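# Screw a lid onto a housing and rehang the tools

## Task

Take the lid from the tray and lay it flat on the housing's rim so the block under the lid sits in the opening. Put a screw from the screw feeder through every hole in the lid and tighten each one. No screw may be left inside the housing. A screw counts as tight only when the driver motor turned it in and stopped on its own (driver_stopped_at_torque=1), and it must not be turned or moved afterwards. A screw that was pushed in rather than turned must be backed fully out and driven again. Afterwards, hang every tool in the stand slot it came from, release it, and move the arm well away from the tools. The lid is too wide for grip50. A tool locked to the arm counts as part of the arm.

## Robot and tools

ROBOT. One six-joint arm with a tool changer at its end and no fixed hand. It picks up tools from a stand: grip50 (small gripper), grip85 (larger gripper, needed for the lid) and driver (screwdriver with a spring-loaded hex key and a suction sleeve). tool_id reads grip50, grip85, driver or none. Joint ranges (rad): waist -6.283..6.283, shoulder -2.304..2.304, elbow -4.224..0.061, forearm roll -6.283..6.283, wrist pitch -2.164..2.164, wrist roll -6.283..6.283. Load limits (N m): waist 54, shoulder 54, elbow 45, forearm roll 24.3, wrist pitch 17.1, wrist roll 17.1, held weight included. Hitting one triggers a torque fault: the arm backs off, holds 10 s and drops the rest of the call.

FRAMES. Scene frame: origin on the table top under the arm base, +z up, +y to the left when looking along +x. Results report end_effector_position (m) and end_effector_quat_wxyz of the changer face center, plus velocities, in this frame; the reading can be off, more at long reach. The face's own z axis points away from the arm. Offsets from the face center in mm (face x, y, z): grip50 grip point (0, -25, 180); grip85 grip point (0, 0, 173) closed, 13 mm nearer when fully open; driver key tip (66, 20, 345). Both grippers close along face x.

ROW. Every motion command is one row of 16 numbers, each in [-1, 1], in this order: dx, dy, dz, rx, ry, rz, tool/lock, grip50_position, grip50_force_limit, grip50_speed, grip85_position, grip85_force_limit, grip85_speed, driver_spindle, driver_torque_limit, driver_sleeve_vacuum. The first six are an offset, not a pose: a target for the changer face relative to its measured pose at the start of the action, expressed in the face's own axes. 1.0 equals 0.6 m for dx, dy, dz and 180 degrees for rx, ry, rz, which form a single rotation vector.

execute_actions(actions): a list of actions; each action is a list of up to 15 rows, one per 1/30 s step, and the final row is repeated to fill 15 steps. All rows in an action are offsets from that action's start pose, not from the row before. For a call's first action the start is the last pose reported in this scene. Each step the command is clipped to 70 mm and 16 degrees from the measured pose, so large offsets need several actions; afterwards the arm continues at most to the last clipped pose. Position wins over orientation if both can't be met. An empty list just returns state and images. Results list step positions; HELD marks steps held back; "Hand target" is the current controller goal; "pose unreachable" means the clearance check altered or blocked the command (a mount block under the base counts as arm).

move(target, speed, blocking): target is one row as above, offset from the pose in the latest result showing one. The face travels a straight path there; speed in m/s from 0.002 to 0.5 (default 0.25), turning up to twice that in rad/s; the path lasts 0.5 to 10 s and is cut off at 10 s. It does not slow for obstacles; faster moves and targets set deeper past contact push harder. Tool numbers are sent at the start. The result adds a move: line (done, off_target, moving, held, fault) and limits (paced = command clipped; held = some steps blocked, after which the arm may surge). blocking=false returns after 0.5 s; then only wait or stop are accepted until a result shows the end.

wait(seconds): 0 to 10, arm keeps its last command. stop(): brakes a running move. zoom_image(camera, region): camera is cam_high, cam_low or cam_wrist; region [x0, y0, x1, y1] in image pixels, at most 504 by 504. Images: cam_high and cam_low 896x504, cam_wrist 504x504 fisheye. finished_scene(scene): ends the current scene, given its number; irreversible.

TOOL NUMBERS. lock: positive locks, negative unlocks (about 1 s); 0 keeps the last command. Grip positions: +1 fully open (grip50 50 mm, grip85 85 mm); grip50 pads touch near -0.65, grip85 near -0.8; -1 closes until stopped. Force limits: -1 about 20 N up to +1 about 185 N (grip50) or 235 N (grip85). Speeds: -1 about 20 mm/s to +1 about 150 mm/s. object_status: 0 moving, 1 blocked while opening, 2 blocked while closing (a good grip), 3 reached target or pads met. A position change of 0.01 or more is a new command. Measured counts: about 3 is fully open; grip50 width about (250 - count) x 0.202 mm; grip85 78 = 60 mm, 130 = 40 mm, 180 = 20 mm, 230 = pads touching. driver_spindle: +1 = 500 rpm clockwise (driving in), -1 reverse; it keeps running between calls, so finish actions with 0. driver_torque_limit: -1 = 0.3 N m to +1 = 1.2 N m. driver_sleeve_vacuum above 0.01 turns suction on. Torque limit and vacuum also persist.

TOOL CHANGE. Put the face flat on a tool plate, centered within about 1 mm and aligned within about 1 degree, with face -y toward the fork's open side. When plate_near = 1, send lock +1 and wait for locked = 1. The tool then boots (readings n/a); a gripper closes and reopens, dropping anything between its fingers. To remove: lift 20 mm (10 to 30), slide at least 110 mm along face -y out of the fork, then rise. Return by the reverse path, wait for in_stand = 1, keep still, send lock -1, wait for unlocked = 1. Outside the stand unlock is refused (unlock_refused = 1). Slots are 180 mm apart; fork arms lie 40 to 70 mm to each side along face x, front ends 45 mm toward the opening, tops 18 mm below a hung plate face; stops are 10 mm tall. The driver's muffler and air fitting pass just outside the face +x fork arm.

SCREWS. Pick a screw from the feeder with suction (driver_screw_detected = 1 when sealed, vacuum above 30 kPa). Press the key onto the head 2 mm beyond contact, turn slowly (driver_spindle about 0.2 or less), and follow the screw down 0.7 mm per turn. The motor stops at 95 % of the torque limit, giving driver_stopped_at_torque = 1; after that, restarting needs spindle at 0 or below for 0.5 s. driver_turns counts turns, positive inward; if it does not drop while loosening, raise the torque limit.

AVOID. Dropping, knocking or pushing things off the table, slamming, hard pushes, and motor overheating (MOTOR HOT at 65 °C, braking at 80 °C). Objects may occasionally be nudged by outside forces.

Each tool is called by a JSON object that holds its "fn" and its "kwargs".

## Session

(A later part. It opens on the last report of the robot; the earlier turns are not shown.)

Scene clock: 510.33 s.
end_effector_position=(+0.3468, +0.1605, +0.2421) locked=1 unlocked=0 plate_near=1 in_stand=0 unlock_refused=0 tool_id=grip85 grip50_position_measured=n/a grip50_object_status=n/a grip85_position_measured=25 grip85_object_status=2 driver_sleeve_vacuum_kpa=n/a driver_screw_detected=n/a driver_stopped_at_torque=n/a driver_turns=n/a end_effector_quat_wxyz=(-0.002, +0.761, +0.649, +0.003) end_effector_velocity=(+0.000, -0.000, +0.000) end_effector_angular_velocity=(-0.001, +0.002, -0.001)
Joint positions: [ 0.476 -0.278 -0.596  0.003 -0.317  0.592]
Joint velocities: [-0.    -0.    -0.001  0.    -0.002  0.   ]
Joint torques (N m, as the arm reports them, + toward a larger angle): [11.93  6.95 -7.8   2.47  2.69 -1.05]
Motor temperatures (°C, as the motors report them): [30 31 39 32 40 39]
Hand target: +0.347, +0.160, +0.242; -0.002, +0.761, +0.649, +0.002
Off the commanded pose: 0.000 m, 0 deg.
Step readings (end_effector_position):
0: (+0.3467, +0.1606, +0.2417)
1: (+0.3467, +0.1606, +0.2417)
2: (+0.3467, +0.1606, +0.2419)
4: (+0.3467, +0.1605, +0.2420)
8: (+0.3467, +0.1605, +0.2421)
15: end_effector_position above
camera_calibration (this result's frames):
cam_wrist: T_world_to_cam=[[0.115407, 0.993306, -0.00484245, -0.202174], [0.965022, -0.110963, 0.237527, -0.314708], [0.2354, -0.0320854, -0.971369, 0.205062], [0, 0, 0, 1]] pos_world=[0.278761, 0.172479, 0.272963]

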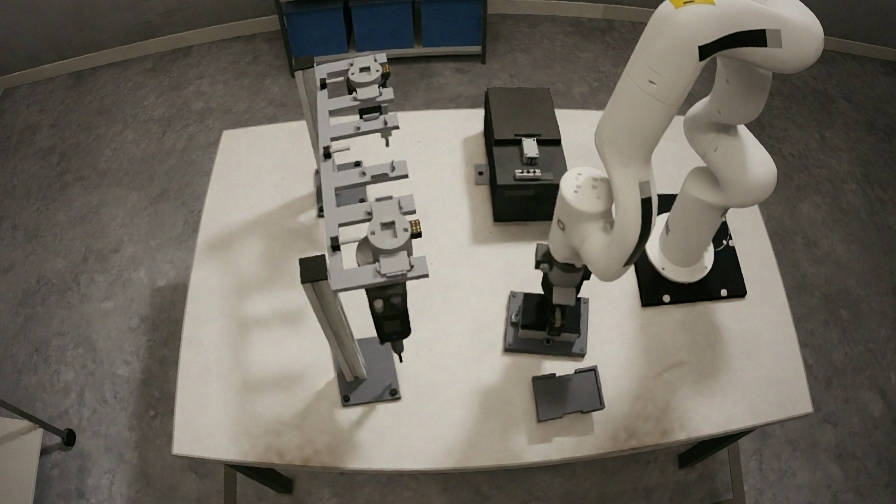

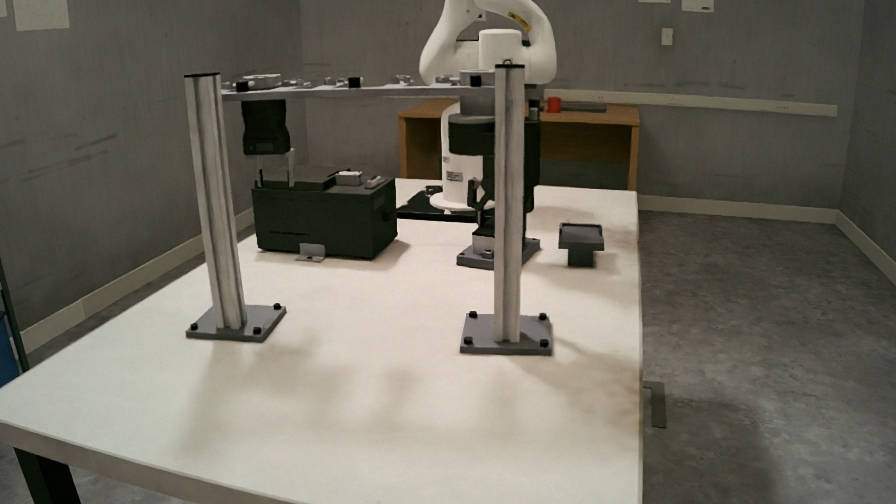

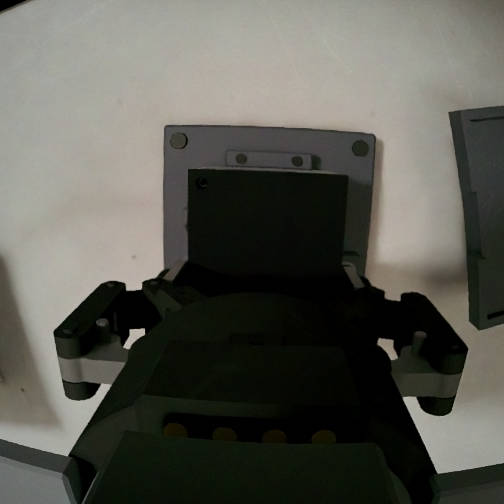

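{"fn": "execute_actions", "kwargs": {"actions": [[[0,0,-0.0005,0,0,0,0,0,0,0,1,-0.4,-0.3,0,0,0]],[[0,0,0,0,0,0,0,0,0,0,1,-0.4,-0.3,0,0,0]]]}}

{"fn": "move", "kwargs": {"target": [0,0,-0.17,0,0,0,0,0,0,0,1,-0.4,-0.3,0,0,0], "speed": 0.1}}

{"fn": "zoom_image", "kwargs": {"camera": "cam_wrist", "region": [150,100,390,290]}}

Scene clock: 520.10 s.
end_effector_position=(+0.3466, +0.1605, +0.2422) locked=1 unlocked=0 plate_near=1 in_stand=0 unlock_refused=0 tool_id=grip85 grip50_position_measured=n/a grip50_object_status=n/a grip85_position_measured=3 grip85_object_status=3 driver_sleeve_vacuum_kpa=n/a driver_screw_detected=n/a driver_stopped_at_torque=n/a driver_turns=n/a end_effector_quat_wxyz=(-0.002, +0.761, +0.649, +0.002) end_effector_velocity=(+0.000, -0.000, -0.000) end_effector_angular_velocity=(+0.001, -0.002, -0.001)
Joint positions: [ 0.476 -0.278 -0.596  0.003 -0.318  0.592]
Joint velocities: [-0.001  0.     0.001  0.     0.002  0.   ]
Joint torques (N m, as the arm reports them, + toward a larger angle): [ -1.56  30.72 -15.24  -0.53  -0.02  -0.26]
Motor temperatures (°C, as the motors report them): [30 31 39 32 40 39]
Hand target: +0.347, +0.161, +0.242; -0.002, +0.761, +0.649, +0.002
Off the commanded pose: 0.000 m, 0 deg.
Step readings (end_effector_position; steps 1 to 15: 1st action; 16 to 30: 2nd action):
0: (+0.3468, +0.1605, +0.2422)
1: (+0.3468, +0.1605, +0.2422)
2: (+0.3467, +0.1604, +0.2418)
4: (+0.3455, +0.1604, +0.2412)
8: (+0.3459, +0.1605, +0.2417)
15: (+0.3466, +0.1605, +0.2422)
16: (+0.3466, +0.1605, +0.2423)
17: (+0.3466, +0.1605, +0.2423)
19: (+0.3466, +0.1605, +0.2422)
23: (+0.3466, +0.1605, +0.2422)
30: end_effector_position above
camera_calibration (this result's frames):
cam_wrist: T_world_to_cam=[[0.115156, 0.993335, -0.00503837, -0.202055], [0.965146, -0.110685, 0.237153, -0.31457], [0.235015, -0.0321724, -0.971459, 0.205413], [0, 0, 0, 1]] pos_world=[0.278599, 0.172499, 0.273134]

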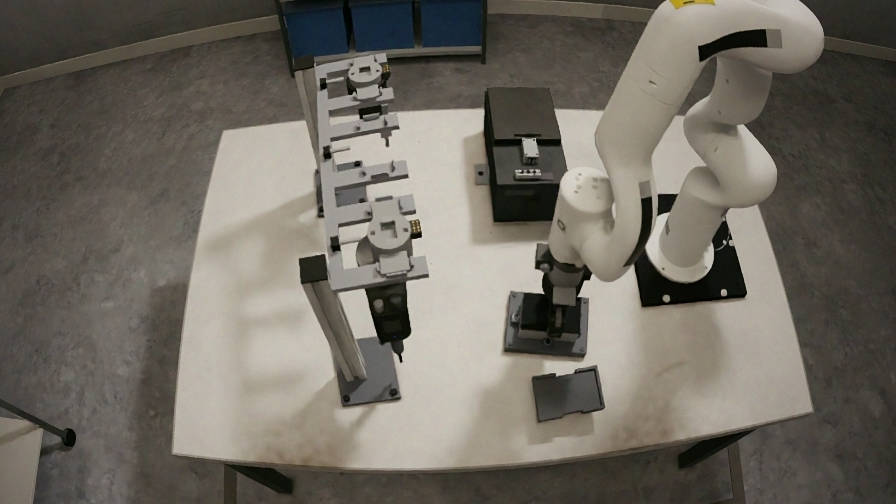

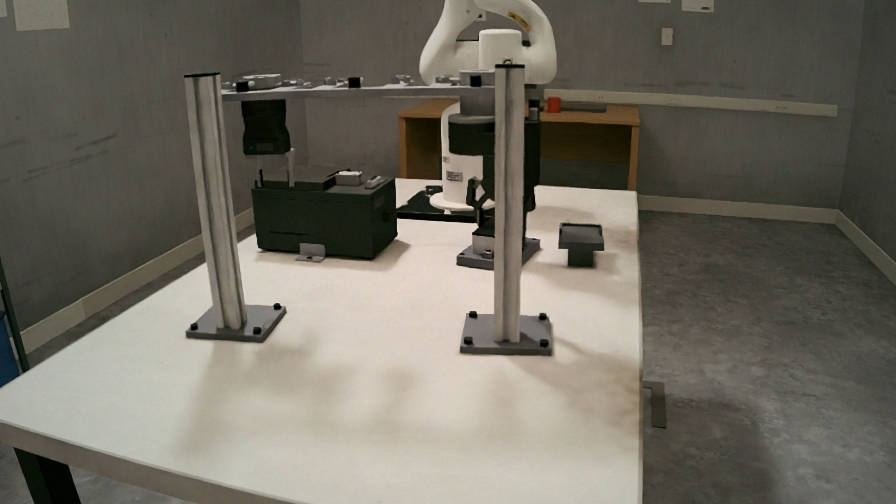

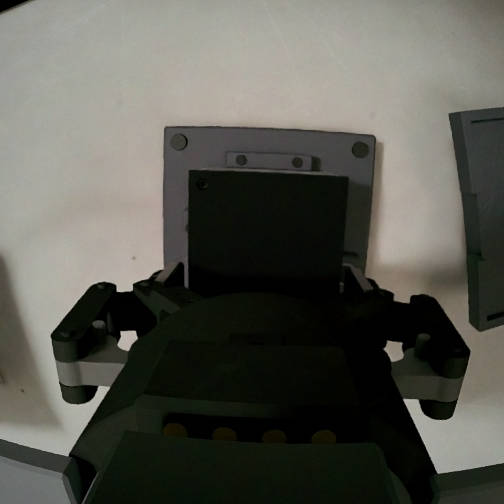

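Scene clock: 521.50 s.
end_effector_position=(+0.3465, +0.1599, +0.3440) locked=1 unlocked=0 plate_near=1 in_stand=0 unlock_refused=0 tool_id=grip85 grip50_position_measured=n/a grip50_object_status=n/a grip85_position_measured=3 grip85_object_status=3 driver_sleeve_vacuum_kpa=n/a driver_screw_detected=n/a driver_stopped_at_torque=n/a driver_turns=n/a end_effector_quat_wxyz=(-0.003, +0.761, +0.649, +0.002) end_effector_velocity=(+0.001, +0.000, +0.002) end_effector_angular_velocity=(+0.001, -0.003, +0.001)
Joint positions: [ 0.476 -0.053 -0.644  0.002 -0.591  0.592]
Joint velocities: [ 0.     0.003 -0.003 -0.001 -0.002 -0.   ]
Joint torques (N m, as the arm reports them, + toward a larger angle): [ -1.14  24.39 -19.21  -0.32  -0.06  -0.34]
Motor temperatures (°C, as the motors report them): [30 31 39 32 40 39]
Hand target: +0.347, +0.160, +0.344; -0.003, +0.761, +0.649, +0.003
Off the commanded pose: 0.000 m, 0 deg.
move: done
camera_calibration (this result's frames):
cam_wrist: T_world_to_cam=[[0.114945, 0.99336, -0.00490906, -0.200914], [0.965301, -0.110529, 0.236594, -0.338546], [0.23448, -0.0319341, -0.971596, 0.304454], [0, 0, 0, 1]] pos_world=[0.278505, 0.171883, 0.374918]

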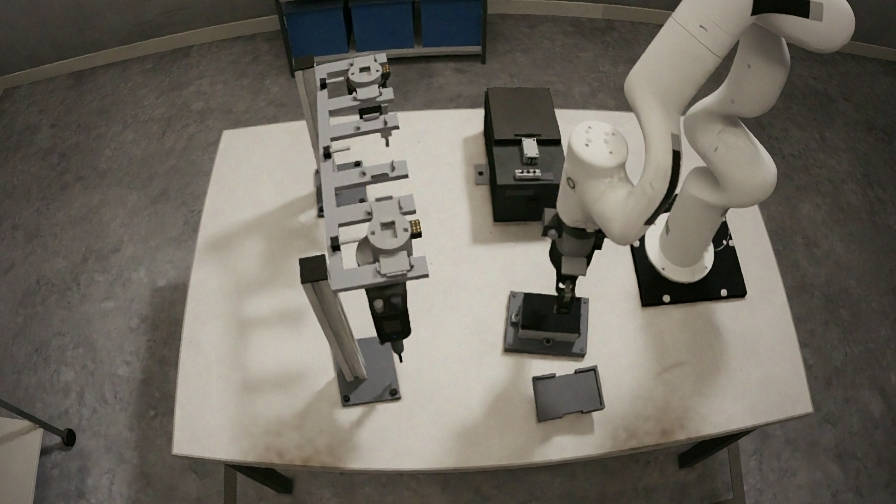

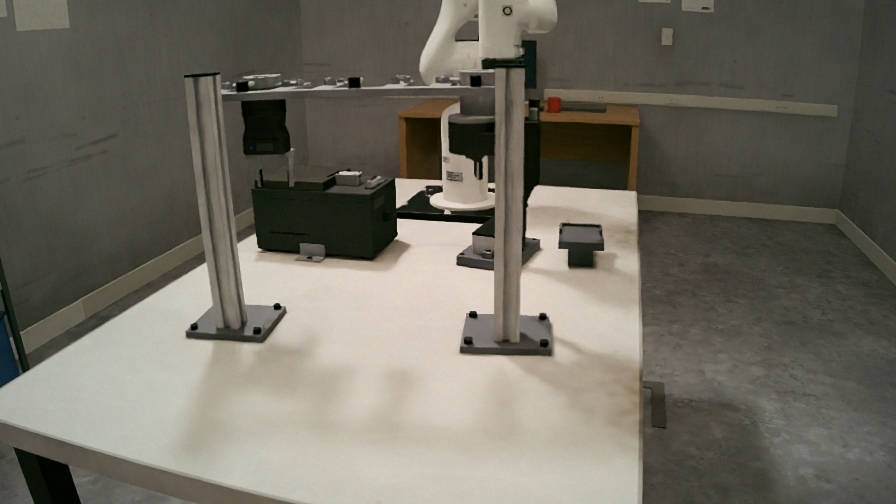

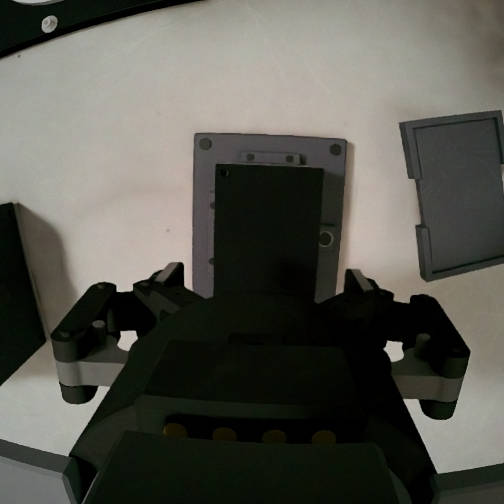

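Region (150, 100, 390, 290) of cam_wrist's 504x504 image, scaled by 2.100, with more detail than that image has; it fills the top 399 rows of this view, and the rest is white.

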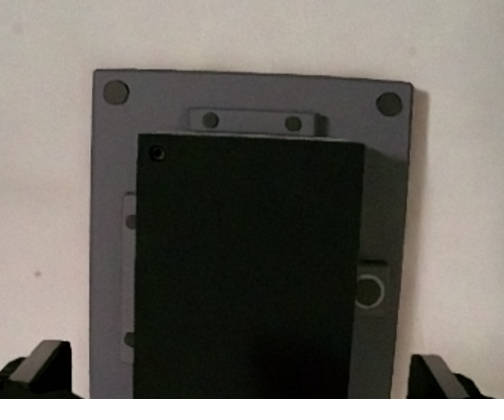

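{"fn": "zoom_image", "kwargs": {"camera": "cam_high", "region": [490,270,610,370]}}

{"fn": "zoom_image", "kwargs": {"camera": "cam_low", "region": [450,200,560,280]}}

Region (490, 270, 610, 370) of cam_high's 896x504 image, scaled by 4.200, with more detail than that image has.

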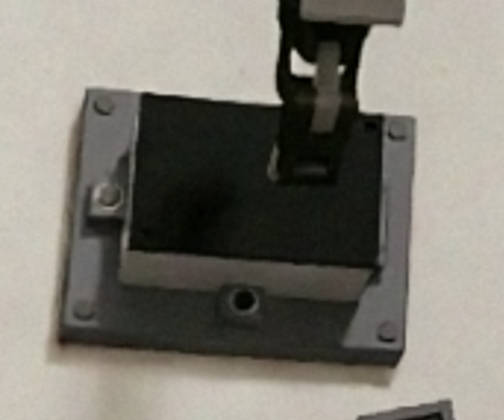

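Region (450, 200, 560, 280) of cam_low's 896x504 image, scaled by 4.582, with more detail than that image has; it fills the top 367 rows of this view, and the rest is white.

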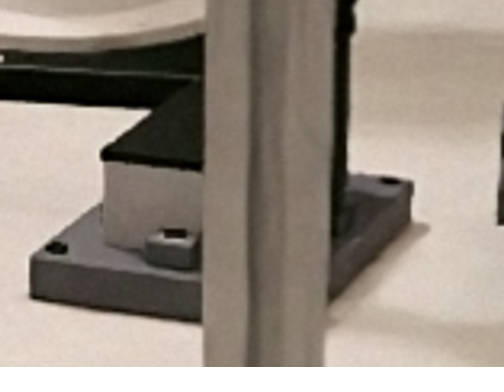

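{"fn": "move", "kwargs": {"target": [-0.2393,0.3572,-0.1458,0,0,-0.0944,0,0,0,0,1,-0.4,-0.3,0,0,0], "speed": 0.3}}

Scene clock: 538.77 s.
end_effector_position=(+0.5351, -0.0161, +0.4302) locked=1 unlocked=0 plate_near=1 in_stand=0 unlock_refused=0 tool_id=grip85 grip50_position_measured=n/a grip50_object_status=n/a grip85_position_measured=3 grip85_object_status=3 driver_sleeve_vacuum_kpa=n/a driver_screw_detected=n/a driver_stopped_at_torque=n/a driver_turns=n/a end_effector_quat_wxyz=(-0.002, +0.656, +0.754, +0.003) end_effector_velocity=(+0.002, -0.001, +0.002) end_effector_angular_velocity=(+0.001, -0.003, +0.002)
Joint positions: [ 0.014 -0.301 -1.157  0.001 -0.856 -0.165]
Joint velocities: [-0.001 -0.002 -0.006  0.001 -0.001 -0.004]
Joint torques (N m, as the arm reports them, + toward a larger angle): [ -1.67  42.55 -21.04   0.25  -0.02  -0.31]
Motor temperatures (°C, as the motors report them): [30 31 39 32 40 39]
Hand target: +0.535, -0.016, +0.430; -0.002, +0.656, +0.754, +0.003
Off the commanded pose: 0.000 m, 0 deg.
move: done
camera_calibration (this result's frames):
cam_wrist: T_world_to_cam=[[-0.180786, 0.983509, -0.00523444, 0.110903], [0.95489, 0.176795, 0.238596, -0.551168], [0.235586, 0.0381364, -0.971105, 0.338722], [0, 0, 0, 1]] pos_world=[0.466556, -0.0245478, 0.461022]

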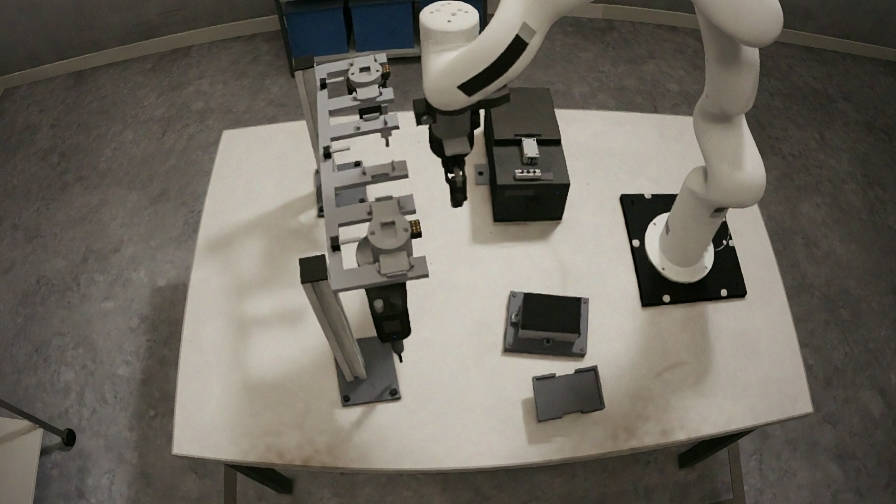

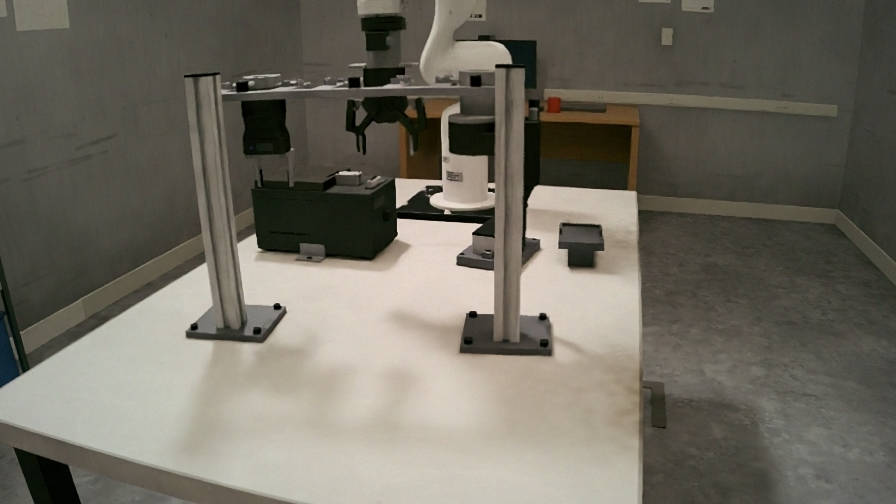

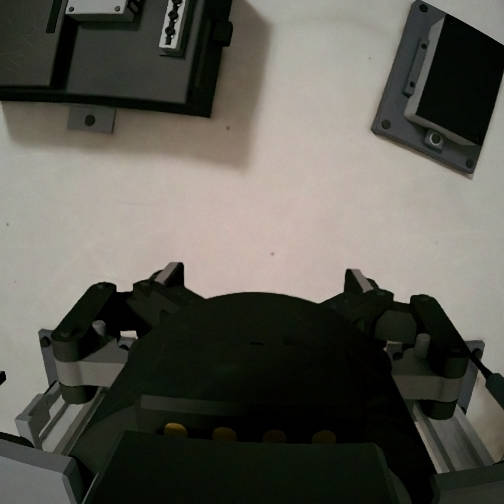

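{"fn": "move", "kwargs": {"target": [-0.0003,0.2103,-0.0027,0,0,0,0,0,0,0,1,-0.4,-0.3,0,0,0], "speed": 0.08}}

{"fn": "move", "kwargs": {"target": [0,0,0.0328,0,0,0,0,0,0,0,1,-0.4,-0.3,0,0,0], "speed": 0.015}}

Scene clock: 548.43 s.
end_effector_position=(+0.6600, +0.0010, +0.4319) locked=1 unlocked=0 plate_near=1 in_stand=0 unlock_refused=0 tool_id=grip85 grip50_position_measured=n/a grip50_object_status=n/a grip85_position_measured=3 grip85_object_status=3 driver_sleeve_vacuum_kpa=n/a driver_screw_detected=n/a driver_stopped_at_torque=n/a driver_turns=n/a end_effector_quat_wxyz=(-0.002, +0.656, +0.755, +0.003) end_effector_velocity=(+0.001, -0.000, +0.000) end_effector_angular_velocity=(-0.000, -0.000, +0.000)
Joint positions: [ 0.045 -0.609 -1.59   0.001 -0.982 -0.135]
Joint velocities: [-0.    -0.003 -0.005 -0.    -0.002 -0.   ]
Joint torques (N m, as the arm reports them, + toward a larger angle): [ -0.81  60.46 -21.97   0.22  -0.05  -0.3 ]
Motor temperatures (°C, as the motors report them): [30 31 39 32 40 39]
Hand target: +0.660, +0.001, +0.432; -0.002, +0.656, +0.755, +0.003
Off the commanded pose: 0.000 m, 0 deg.
move: done
camera_calibration (this result's frames):
cam_wrist: T_world_to_cam=[[-0.180941, 0.983481, -0.0050449, 0.116691], [0.954896, 0.176905, 0.238491, -0.673764], [0.235444, 0.0383353, -0.971132, 0.310338], [0, 0, 0, 1]] pos_world=[0.591421, -0.00746788, 0.462654]

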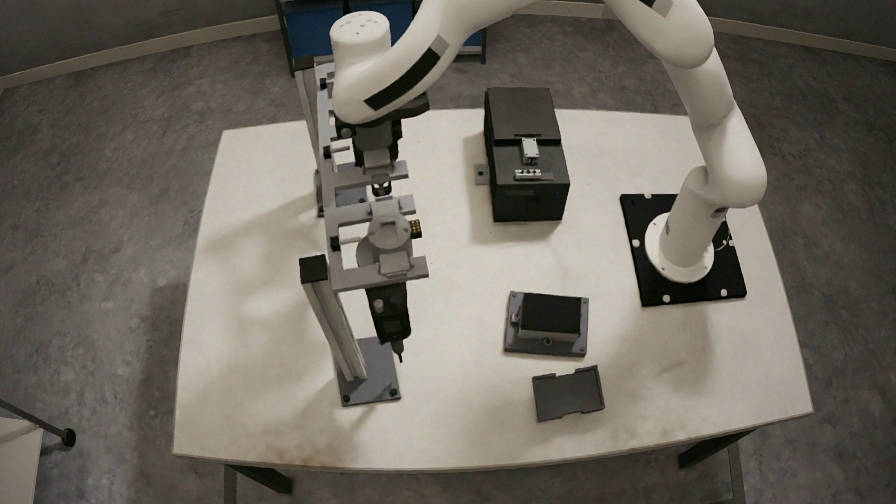

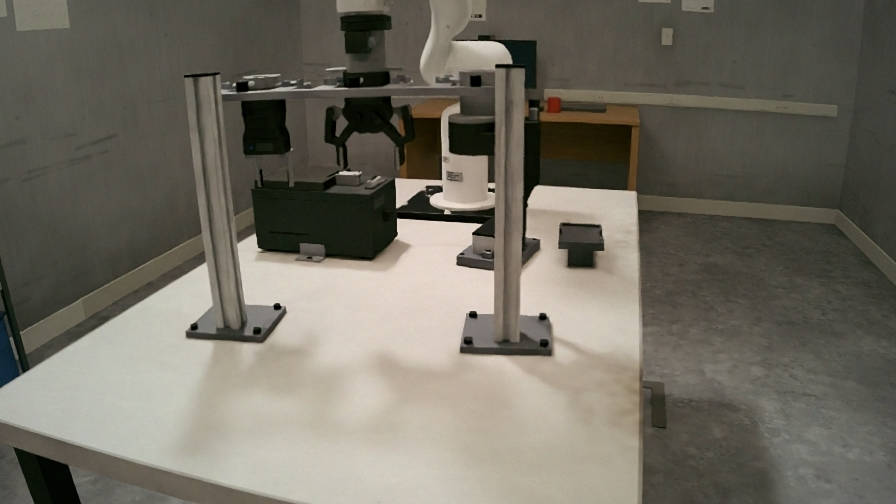

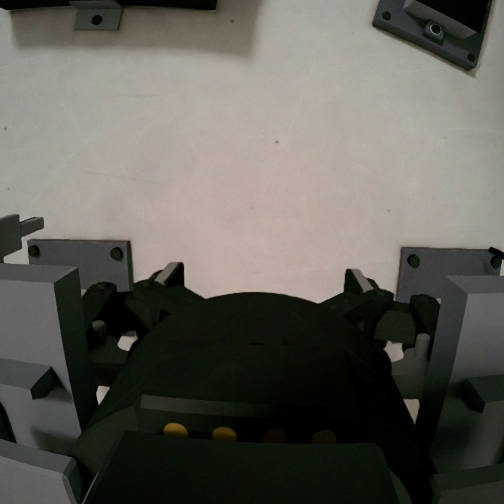

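Scene clock: 549.97 s.
end_effector_position=(+0.6600, +0.0011, +0.4124) locked=1 unlocked=0 plate_near=1 in_stand=1 unlock_refused=0 tool_id=grip85 grip50_position_measured=n/a grip50_object_status=n/a grip85_position_measured=3 grip85_object_status=3 driver_sleeve_vacuum_kpa=n/a driver_screw_detected=n/a driver_stopped_at_torque=n/a driver_turns=n/a end_effector_quat_wxyz=(-0.002, +0.656, +0.754, +0.003) end_effector_velocity=(+0.000, -0.000, -0.000) end_effector_angular_velocity=(+0.000, -0.002, -0.001)
Joint positions: [ 0.045 -0.623 -1.566  0.001 -0.944 -0.135]
Joint velocities: [-0.001 -0.     0.     0.     0.002  0.   ]
Joint torques (N m, as the arm reports them, + toward a larger angle): [ -0.71  59.38 -21.45   0.14   0.03  -0.35]
Motor temperatures (°C, as the motors report them): [30 31 39 32 40 39]
Hand target: +0.660, +0.001, +0.412; -0.002, +0.656, +0.754, +0.003
Off the commanded pose: 0.000 m, 0 deg.
move: done
camera_calibration (this result's frames):
cam_wrist: T_world_to_cam=[[-0.180893, 0.983489, -0.00514672, 0.116505], [0.954835, 0.176872, 0.23876, -0.669243], [0.235728, 0.0382758, -0.971065, 0.291235], [0, 0, 0, 1]] pos_world=[0.591439, -0.00735875, 0.443197]

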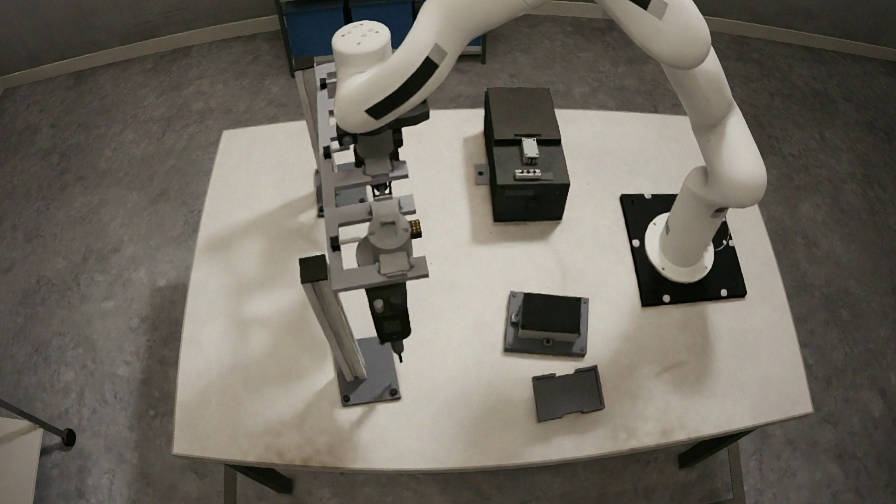

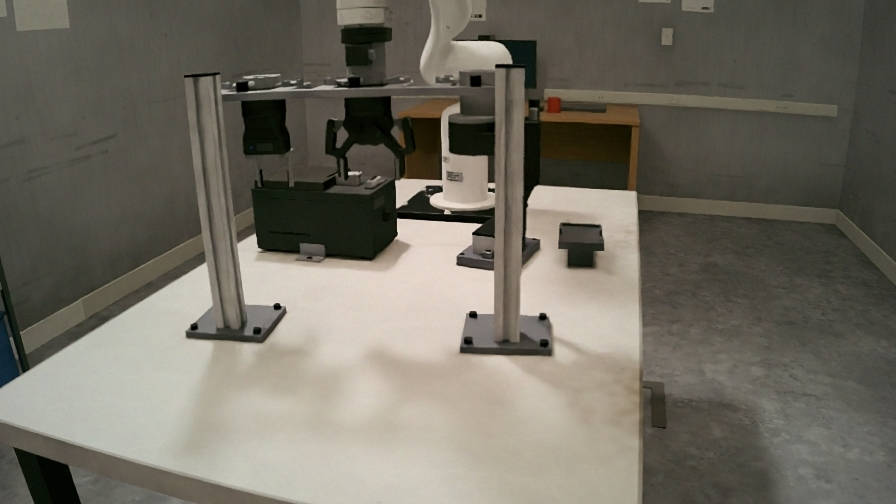

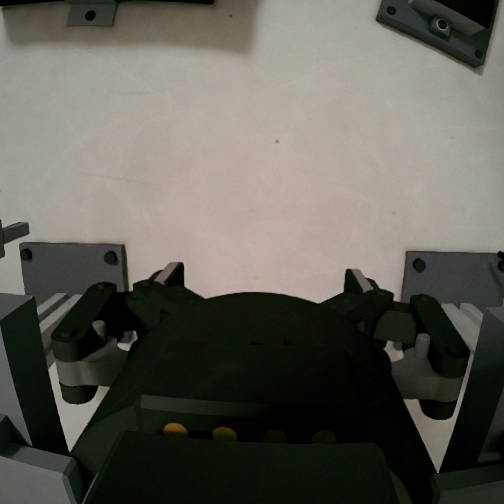

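{"fn": "execute_actions", "kwargs": {"actions": [[[0,0,0.001,0,0,0,-1,0,0,0,1,-0.4,-0.3,0,0,0]],[[0,0,0,0,0,0,-1,0,0,0,1,-0.4,-0.3,0,0,0]],[[0,0,0,0,0,0,-1,0,0,0,1,-0.4,-0.3,0,0,0]]]}}

Scene clock: 556.63 s.
end_effector_position=(+0.6599, +0.0012, +0.4118) locked=0 unlocked=1 plate_near=1 in_stand=1 unlock_refused=0 tool_id=none grip50_position_measured=n/a grip50_object_status=n/a grip85_position_measured=n/a grip85_object_status=n/a driver_sleeve_vacuum_kpa=n/a driver_screw_detected=n/a driver_stopped_at_torque=n/a driver_turns=n/a end_effector_quat_wxyz=(-0.002, +0.656, +0.754, +0.003) end_effector_velocity=(+0.000, -0.000, +0.001) end_effector_angular_velocity=(-0.000, -0.001, -0.001)
Joint positions: [ 0.045 -0.623 -1.566  0.001 -0.944 -0.135]
Joint velocities: [-0.    -0.    -0.001 -0.001 -0.     0.001]
Joint torques (N m, as the arm reports them, + toward a larger angle): [ -2.38  41.67 -15.34  -0.05   0.55  -0.11]
Motor temperatures (°C, as the motors report them): [30 31 39 32 40 39]
Hand target: +0.660, +0.001, +0.412; -0.002, +0.656, +0.754, +0.003
Off the commanded pose: 0.000 m, 0 deg.
Step readings (end_effector_position; steps 1 to 15: 1st action; 16 to 30: 2nd action; 31 to 45: 3rd action):
0: (+0.6600, +0.0011, +0.4122)
1: (+0.6599, +0.0011, +0.4119)
2: (+0.6599, +0.0011, +0.4119)
4: (+0.6599, +0.0011, +0.4119)
8: (+0.6599, +0.0012, +0.4117)
15: (+0.6599, +0.0012, +0.4118)
16: (+0.6599, +0.0012, +0.4118)
17: (+0.6599, +0.0012, +0.4118)
19: (+0.6599, +0.0012, +0.4118)
23: (+0.6599, +0.0012, +0.4118)
30: (+0.6599, +0.0012, +0.4118)
31: (+0.6599, +0.0012, +0.4118)
32: (+0.6599, +0.0012, +0.4118)
34: (+0.6599, +0.0012, +0.4118)
38: (+0.6599, +0.0012, +0.4118)
45: end_effector_position above
camera_calibration (this result's frames):
cam_wrist: T_world_to_cam=[[-0.180911, 0.983487, -0.00494637, 0.116366], [0.954964, 0.176863, 0.23825, -0.668873], [0.23519, 0.0383784, -0.971191, 0.291015], [0, 0, 0, 1]] pos_world=[0.591358, -0.00731426, 0.442566]

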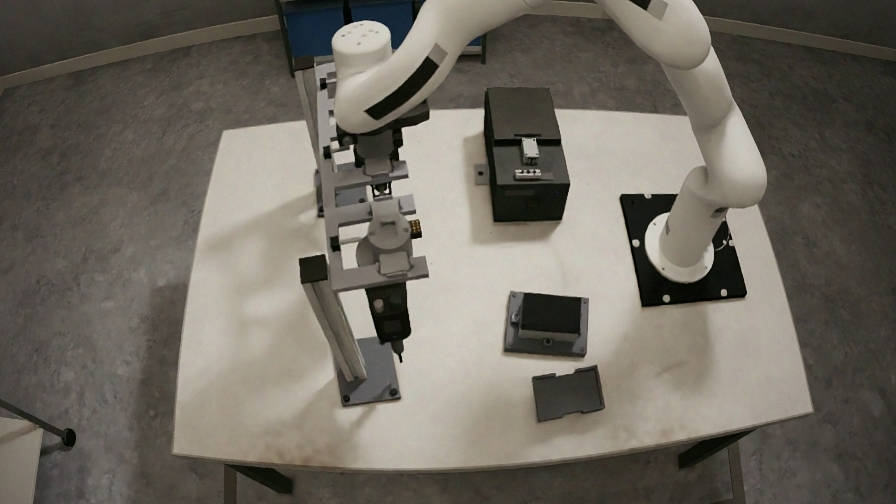

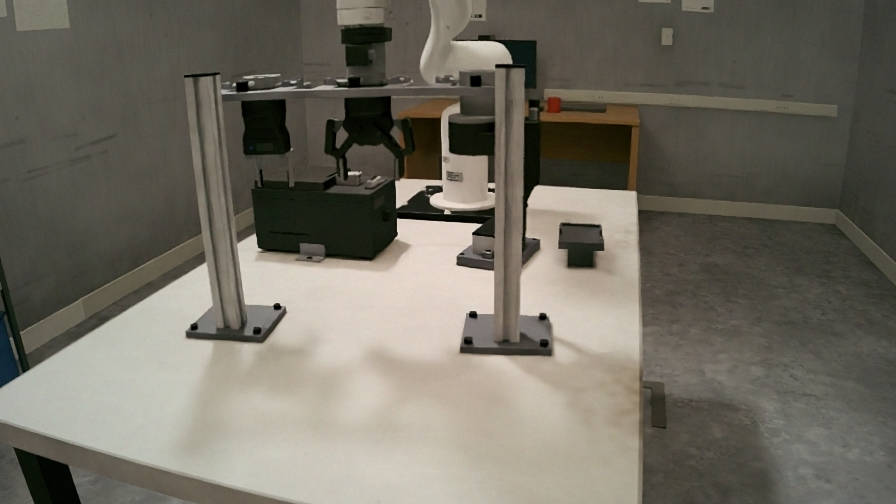

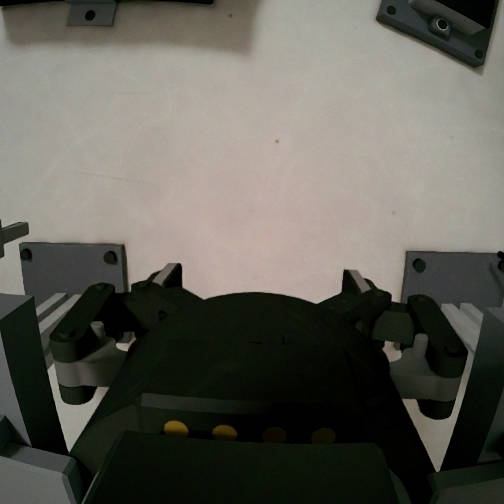

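{"fn": "move", "kwargs": {"target": [0,0,-0.0545,0,0,0,0,0,0,0,0,0,0,0,0,0], "speed": 0.05}}

{"fn": "zoom_image", "kwargs": {"camera": "cam_wrist", "region": [180,280,340,380]}}

Scene clock: 568.00 s.
end_effector_position=(+0.6599, +0.0010, +0.4443) locked=0 unlocked=1 plate_near=0 in_stand=0 unlock_refused=0 tool_id=none grip50_position_measured=n/a grip50_object_status=n/a grip85_position_measured=n/a grip85_object_status=n/a driver_sleeve_vacuum_kpa=n/a driver_screw_detected=n/a driver_stopped_at_torque=n/a driver_turns=n/a end_effector_quat_wxyz=(-0.003, +0.656, +0.755, +0.003) end_effector_velocity=(-0.000, +0.001, +0.000) end_effector_angular_velocity=(+0.000, +0.003, +0.001)
Joint positions: [ 0.045 -0.601 -1.606  0.001 -1.007 -0.135]
Joint velocities: [ 0.002 -0.001 -0.001  0.    -0.003  0.   ]
Joint torques (N m, as the arm reports them, + toward a larger angle): [ -1.29  47.92 -17.91   0.5   -0.01  -0.32]
Motor temperatures (°C, as the motors report them): [30 31 39 32 40 39]
Hand target: +0.660, +0.001, +0.444; -0.002, +0.656, +0.755, +0.003
Off the commanded pose: 0.000 m, 0 deg.
move: done
camera_calibration (this result's frames):
cam_wrist: T_world_to_cam=[[-0.181, 0.983471, -0.00485932, 0.116724], [0.95499, 0.176935, 0.238092, -0.676557], [0.235016, 0.0384541, -0.97123, 0.322743], [0, 0, 0, 1]] pos_world=[0.591383, -0.0074991, 0.475107]

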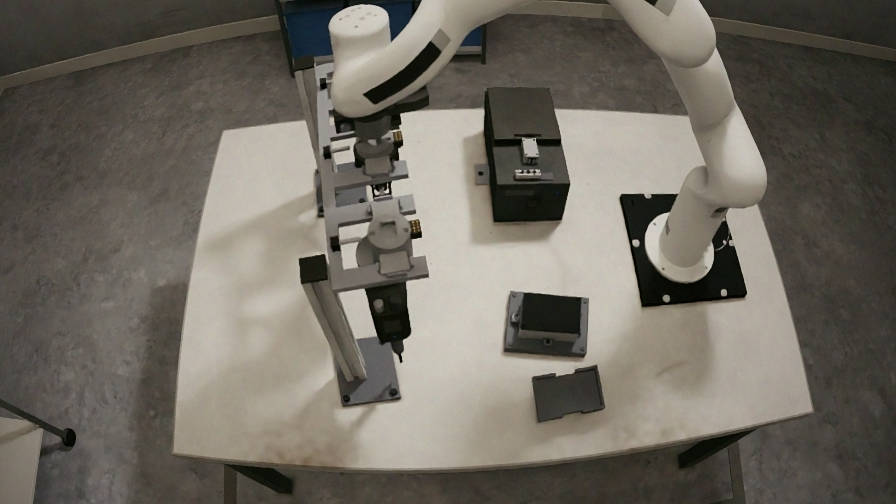

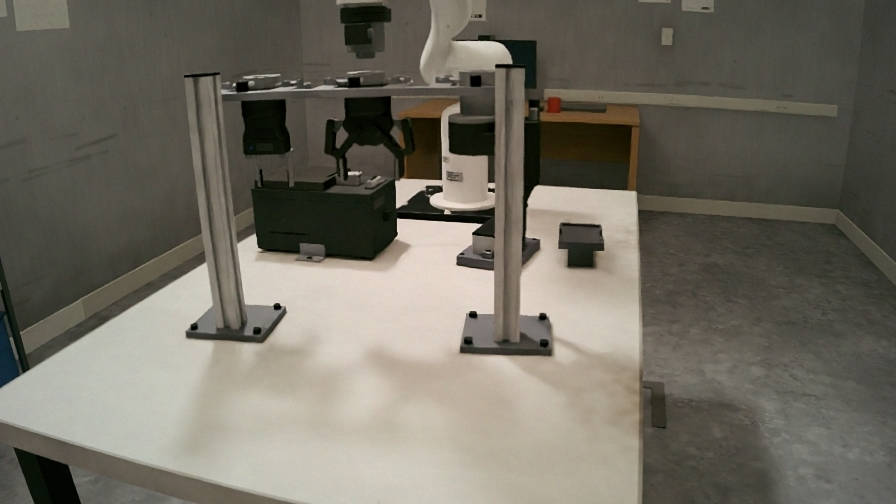

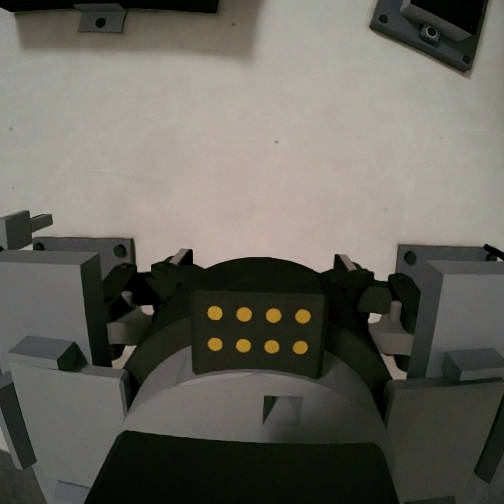

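Region (180, 280, 340, 380) of cam_wrist's 504x504 image, scaled by 3.150, with more detail than that image has; it fills the top 315 rows of this view, and the rest is white.

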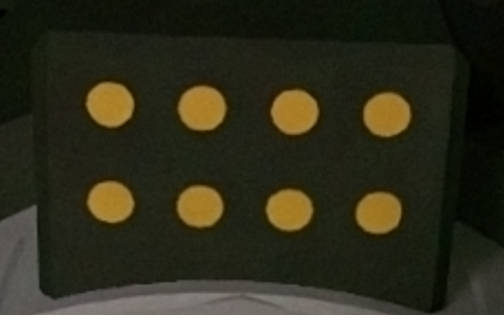

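{"fn": "move", "kwargs": {"target": [0.3,0,0,0,0,0,0,0,0,0,0,0,0,0,0,0], "speed": 0.15}}

{"fn": "zoom_image", "kwargs": {"camera": "cam_wrist", "region": [180,280,340,380]}}

Scene clock: 583.30 s.
end_effector_position=(+0.6352, +0.1790, +0.4453) locked=0 unlocked=1 plate_near=0 in_stand=0 unlock_refused=0 tool_id=none grip50_position_measured=n/a grip50_object_status=n/a grip85_position_measured=n/a grip85_object_status=n/a driver_sleeve_vacuum_kpa=n/a driver_screw_detected=n/a driver_stopped_at_torque=n/a driver_turns=n/a end_effector_quat_wxyz=(-0.003, +0.656, +0.754, +0.002) end_effector_velocity=(-0.000, +0.002, +0.000) end_effector_angular_velocity=(-0.000, +0.002, +0.001)
Joint positions: [ 0.318 -0.603 -1.609  0.002 -1.008  0.138]
Joint velocities: [ 0.003 -0.001 -0.002  0.    -0.003  0.002]
Joint torques (N m, as the arm reports them, + toward a larger angle): [ -1.87  49.71 -17.45   0.22  -0.1   -0.29]
Motor temperatures (°C, as the motors report them): [30 31 39 32 40 39]
Hand target: +0.635, +0.179, +0.445; -0.003, +0.656, +0.755, +0.002
Off the commanded pose: 0.000 m, 0 deg.
move: done
camera_calibration (this result's frames):
cam_wrist: T_world_to_cam=[[-0.180791, 0.983511, -0.0044713, -0.0631494], [0.955133, 0.176655, 0.237726, -0.684625], [0.234596, 0.038708, -0.971322, 0.322993], [0, 0, 0, 1]] pos_world=[0.566719, 0.170548, 0.4762]

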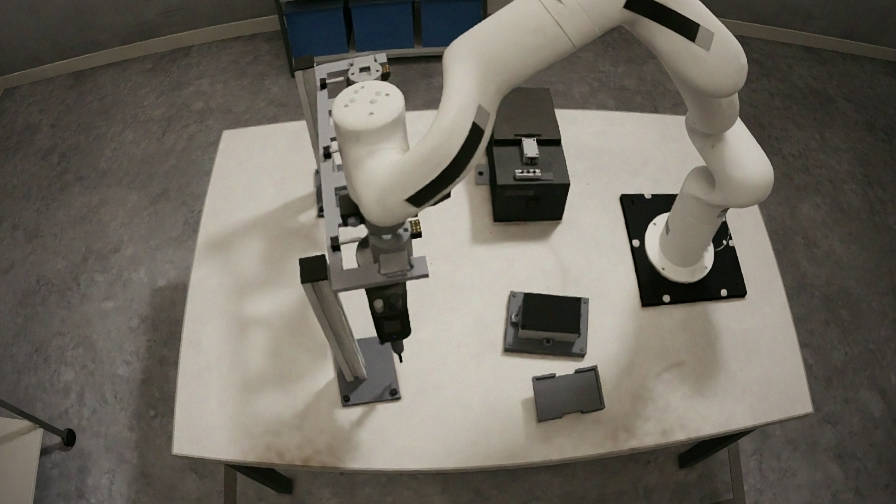

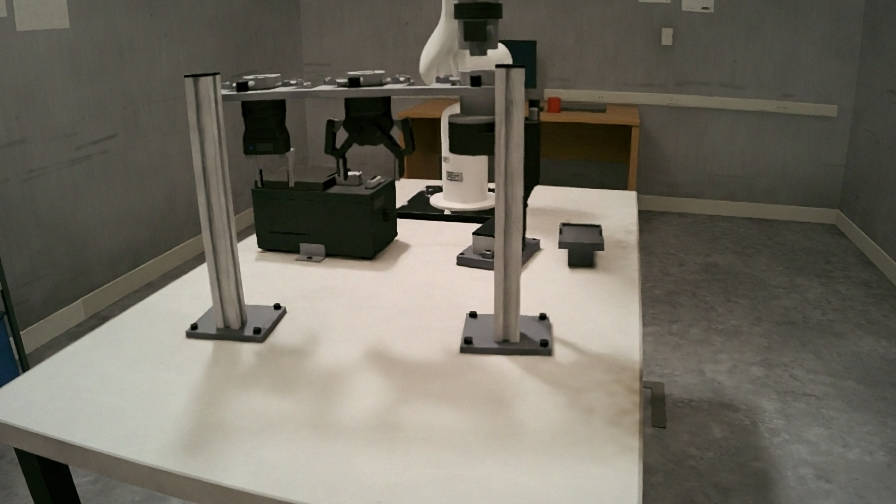

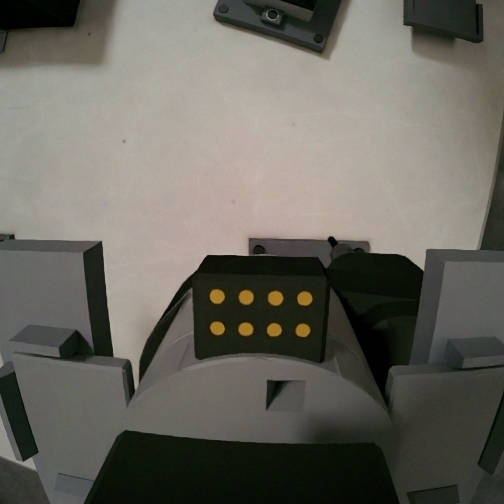

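Region (180, 280, 340, 380) of cam_wrist's 504x504 image, scaled by 3.150, with more detail than that image has; it fills the top 315 rows of this view, and the rest is white.

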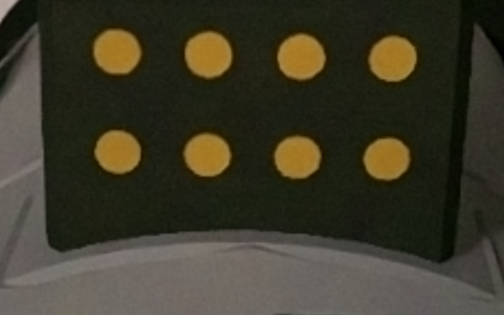

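{"fn": "execute_actions", "kwargs": {"actions": [[[0.0013,-0.0043,0.0017,0,0,-0.0034,0,0,0,0,0,0,0,0,0,0]]]}}

{"fn": "zoom_image", "kwargs": {"camera": "cam_wrist", "region": [180,280,340,380]}}

Scene clock: 600.83 s.
end_effector_position=(+0.6326, +0.1795, +0.4443) locked=0 unlocked=1 plate_near=0 in_stand=0 unlock_refused=0 tool_id=none grip50_position_measured=n/a grip50_object_status=n/a grip85_position_measured=n/a grip85_object_status=n/a driver_sleeve_vacuum_kpa=n/a driver_screw_detected=n/a driver_stopped_at_torque=n/a driver_turns=n/a end_effector_quat_wxyz=(-0.003, +0.652, +0.758, +0.002) end_effector_velocity=(-0.000, -0.000, +0.000) end_effector_angular_velocity=(+0.001, -0.001, -0.000)
Joint positions: [ 0.319 -0.597 -1.598  0.002 -1.002  0.129]
Joint velocities: [-0.001  0.001  0.001  0.     0.001 -0.001]
Joint torques (N m, as the arm reports them, + toward a larger angle): [ -1.26  49.   -17.85   0.55  -0.01  -0.26]
Motor temperatures (°C, as the motors report them): [30 31 39 32 40 39]
Hand target: +0.633, +0.179, +0.444; -0.003, +0.652, +0.758, +0.002
Off the commanded pose: 0.000 m, 0 deg.
Step readings (end_effector_position):
0: (+0.6352, +0.1793, +0.4453)
1: (+0.6352, +0.1793, +0.4453)
2: (+0.6349, +0.1793, +0.4452)
4: (+0.6336, +0.1794, +0.4447)
8: (+0.6327, +0.1795, +0.4444)
15: end_effector_position above
camera_calibration (this result's frames):
cam_wrist: T_world_to_cam=[[-0.191253, 0.981531, -0.00447782, -0.0570735], [0.953176, 0.186813, 0.237815, -0.682551], [0.234259, 0.0412146, -0.9713, 0.32237], [0, 0, 0, 1]] pos_world=[0.564158, 0.170242, 0.475184]

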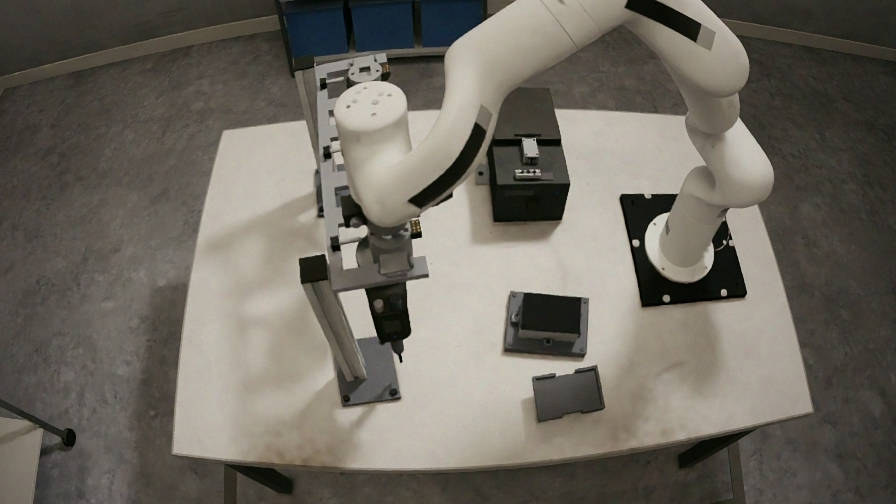

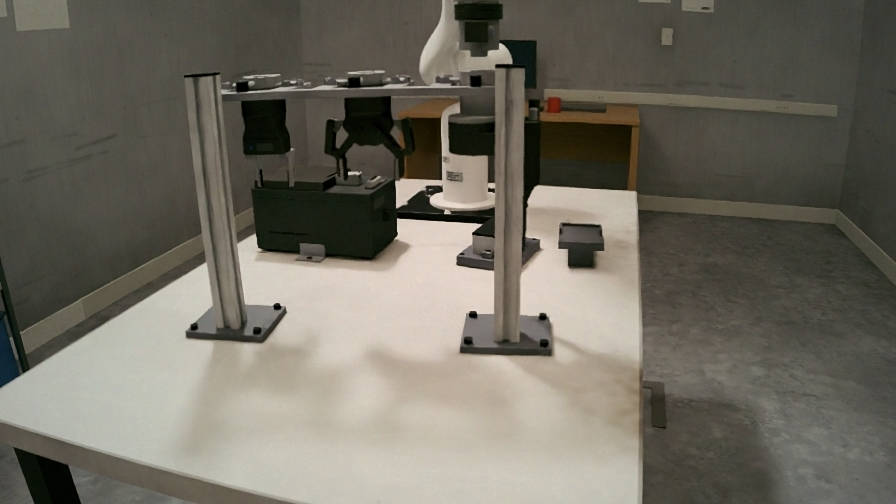

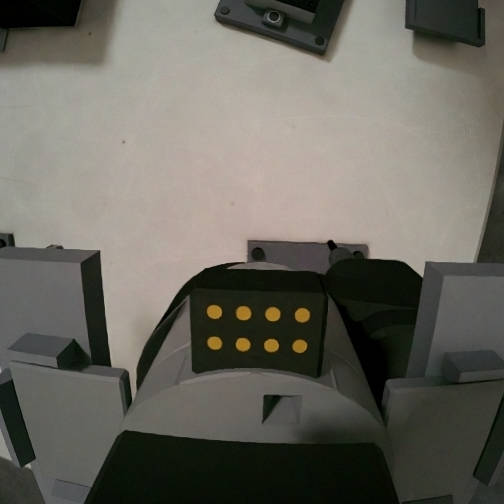

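Region (180, 280, 340, 380) of cam_wrist's 504x504 image, scaled by 3.150, with more detail than that image has; it fills the top 315 rows of this view, and the rest is white.

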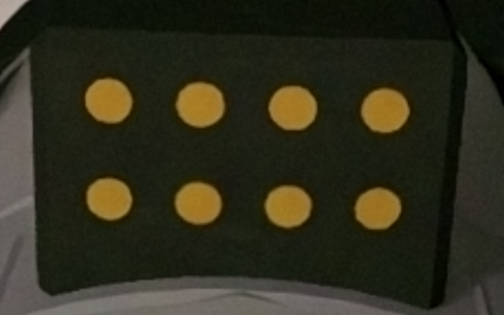

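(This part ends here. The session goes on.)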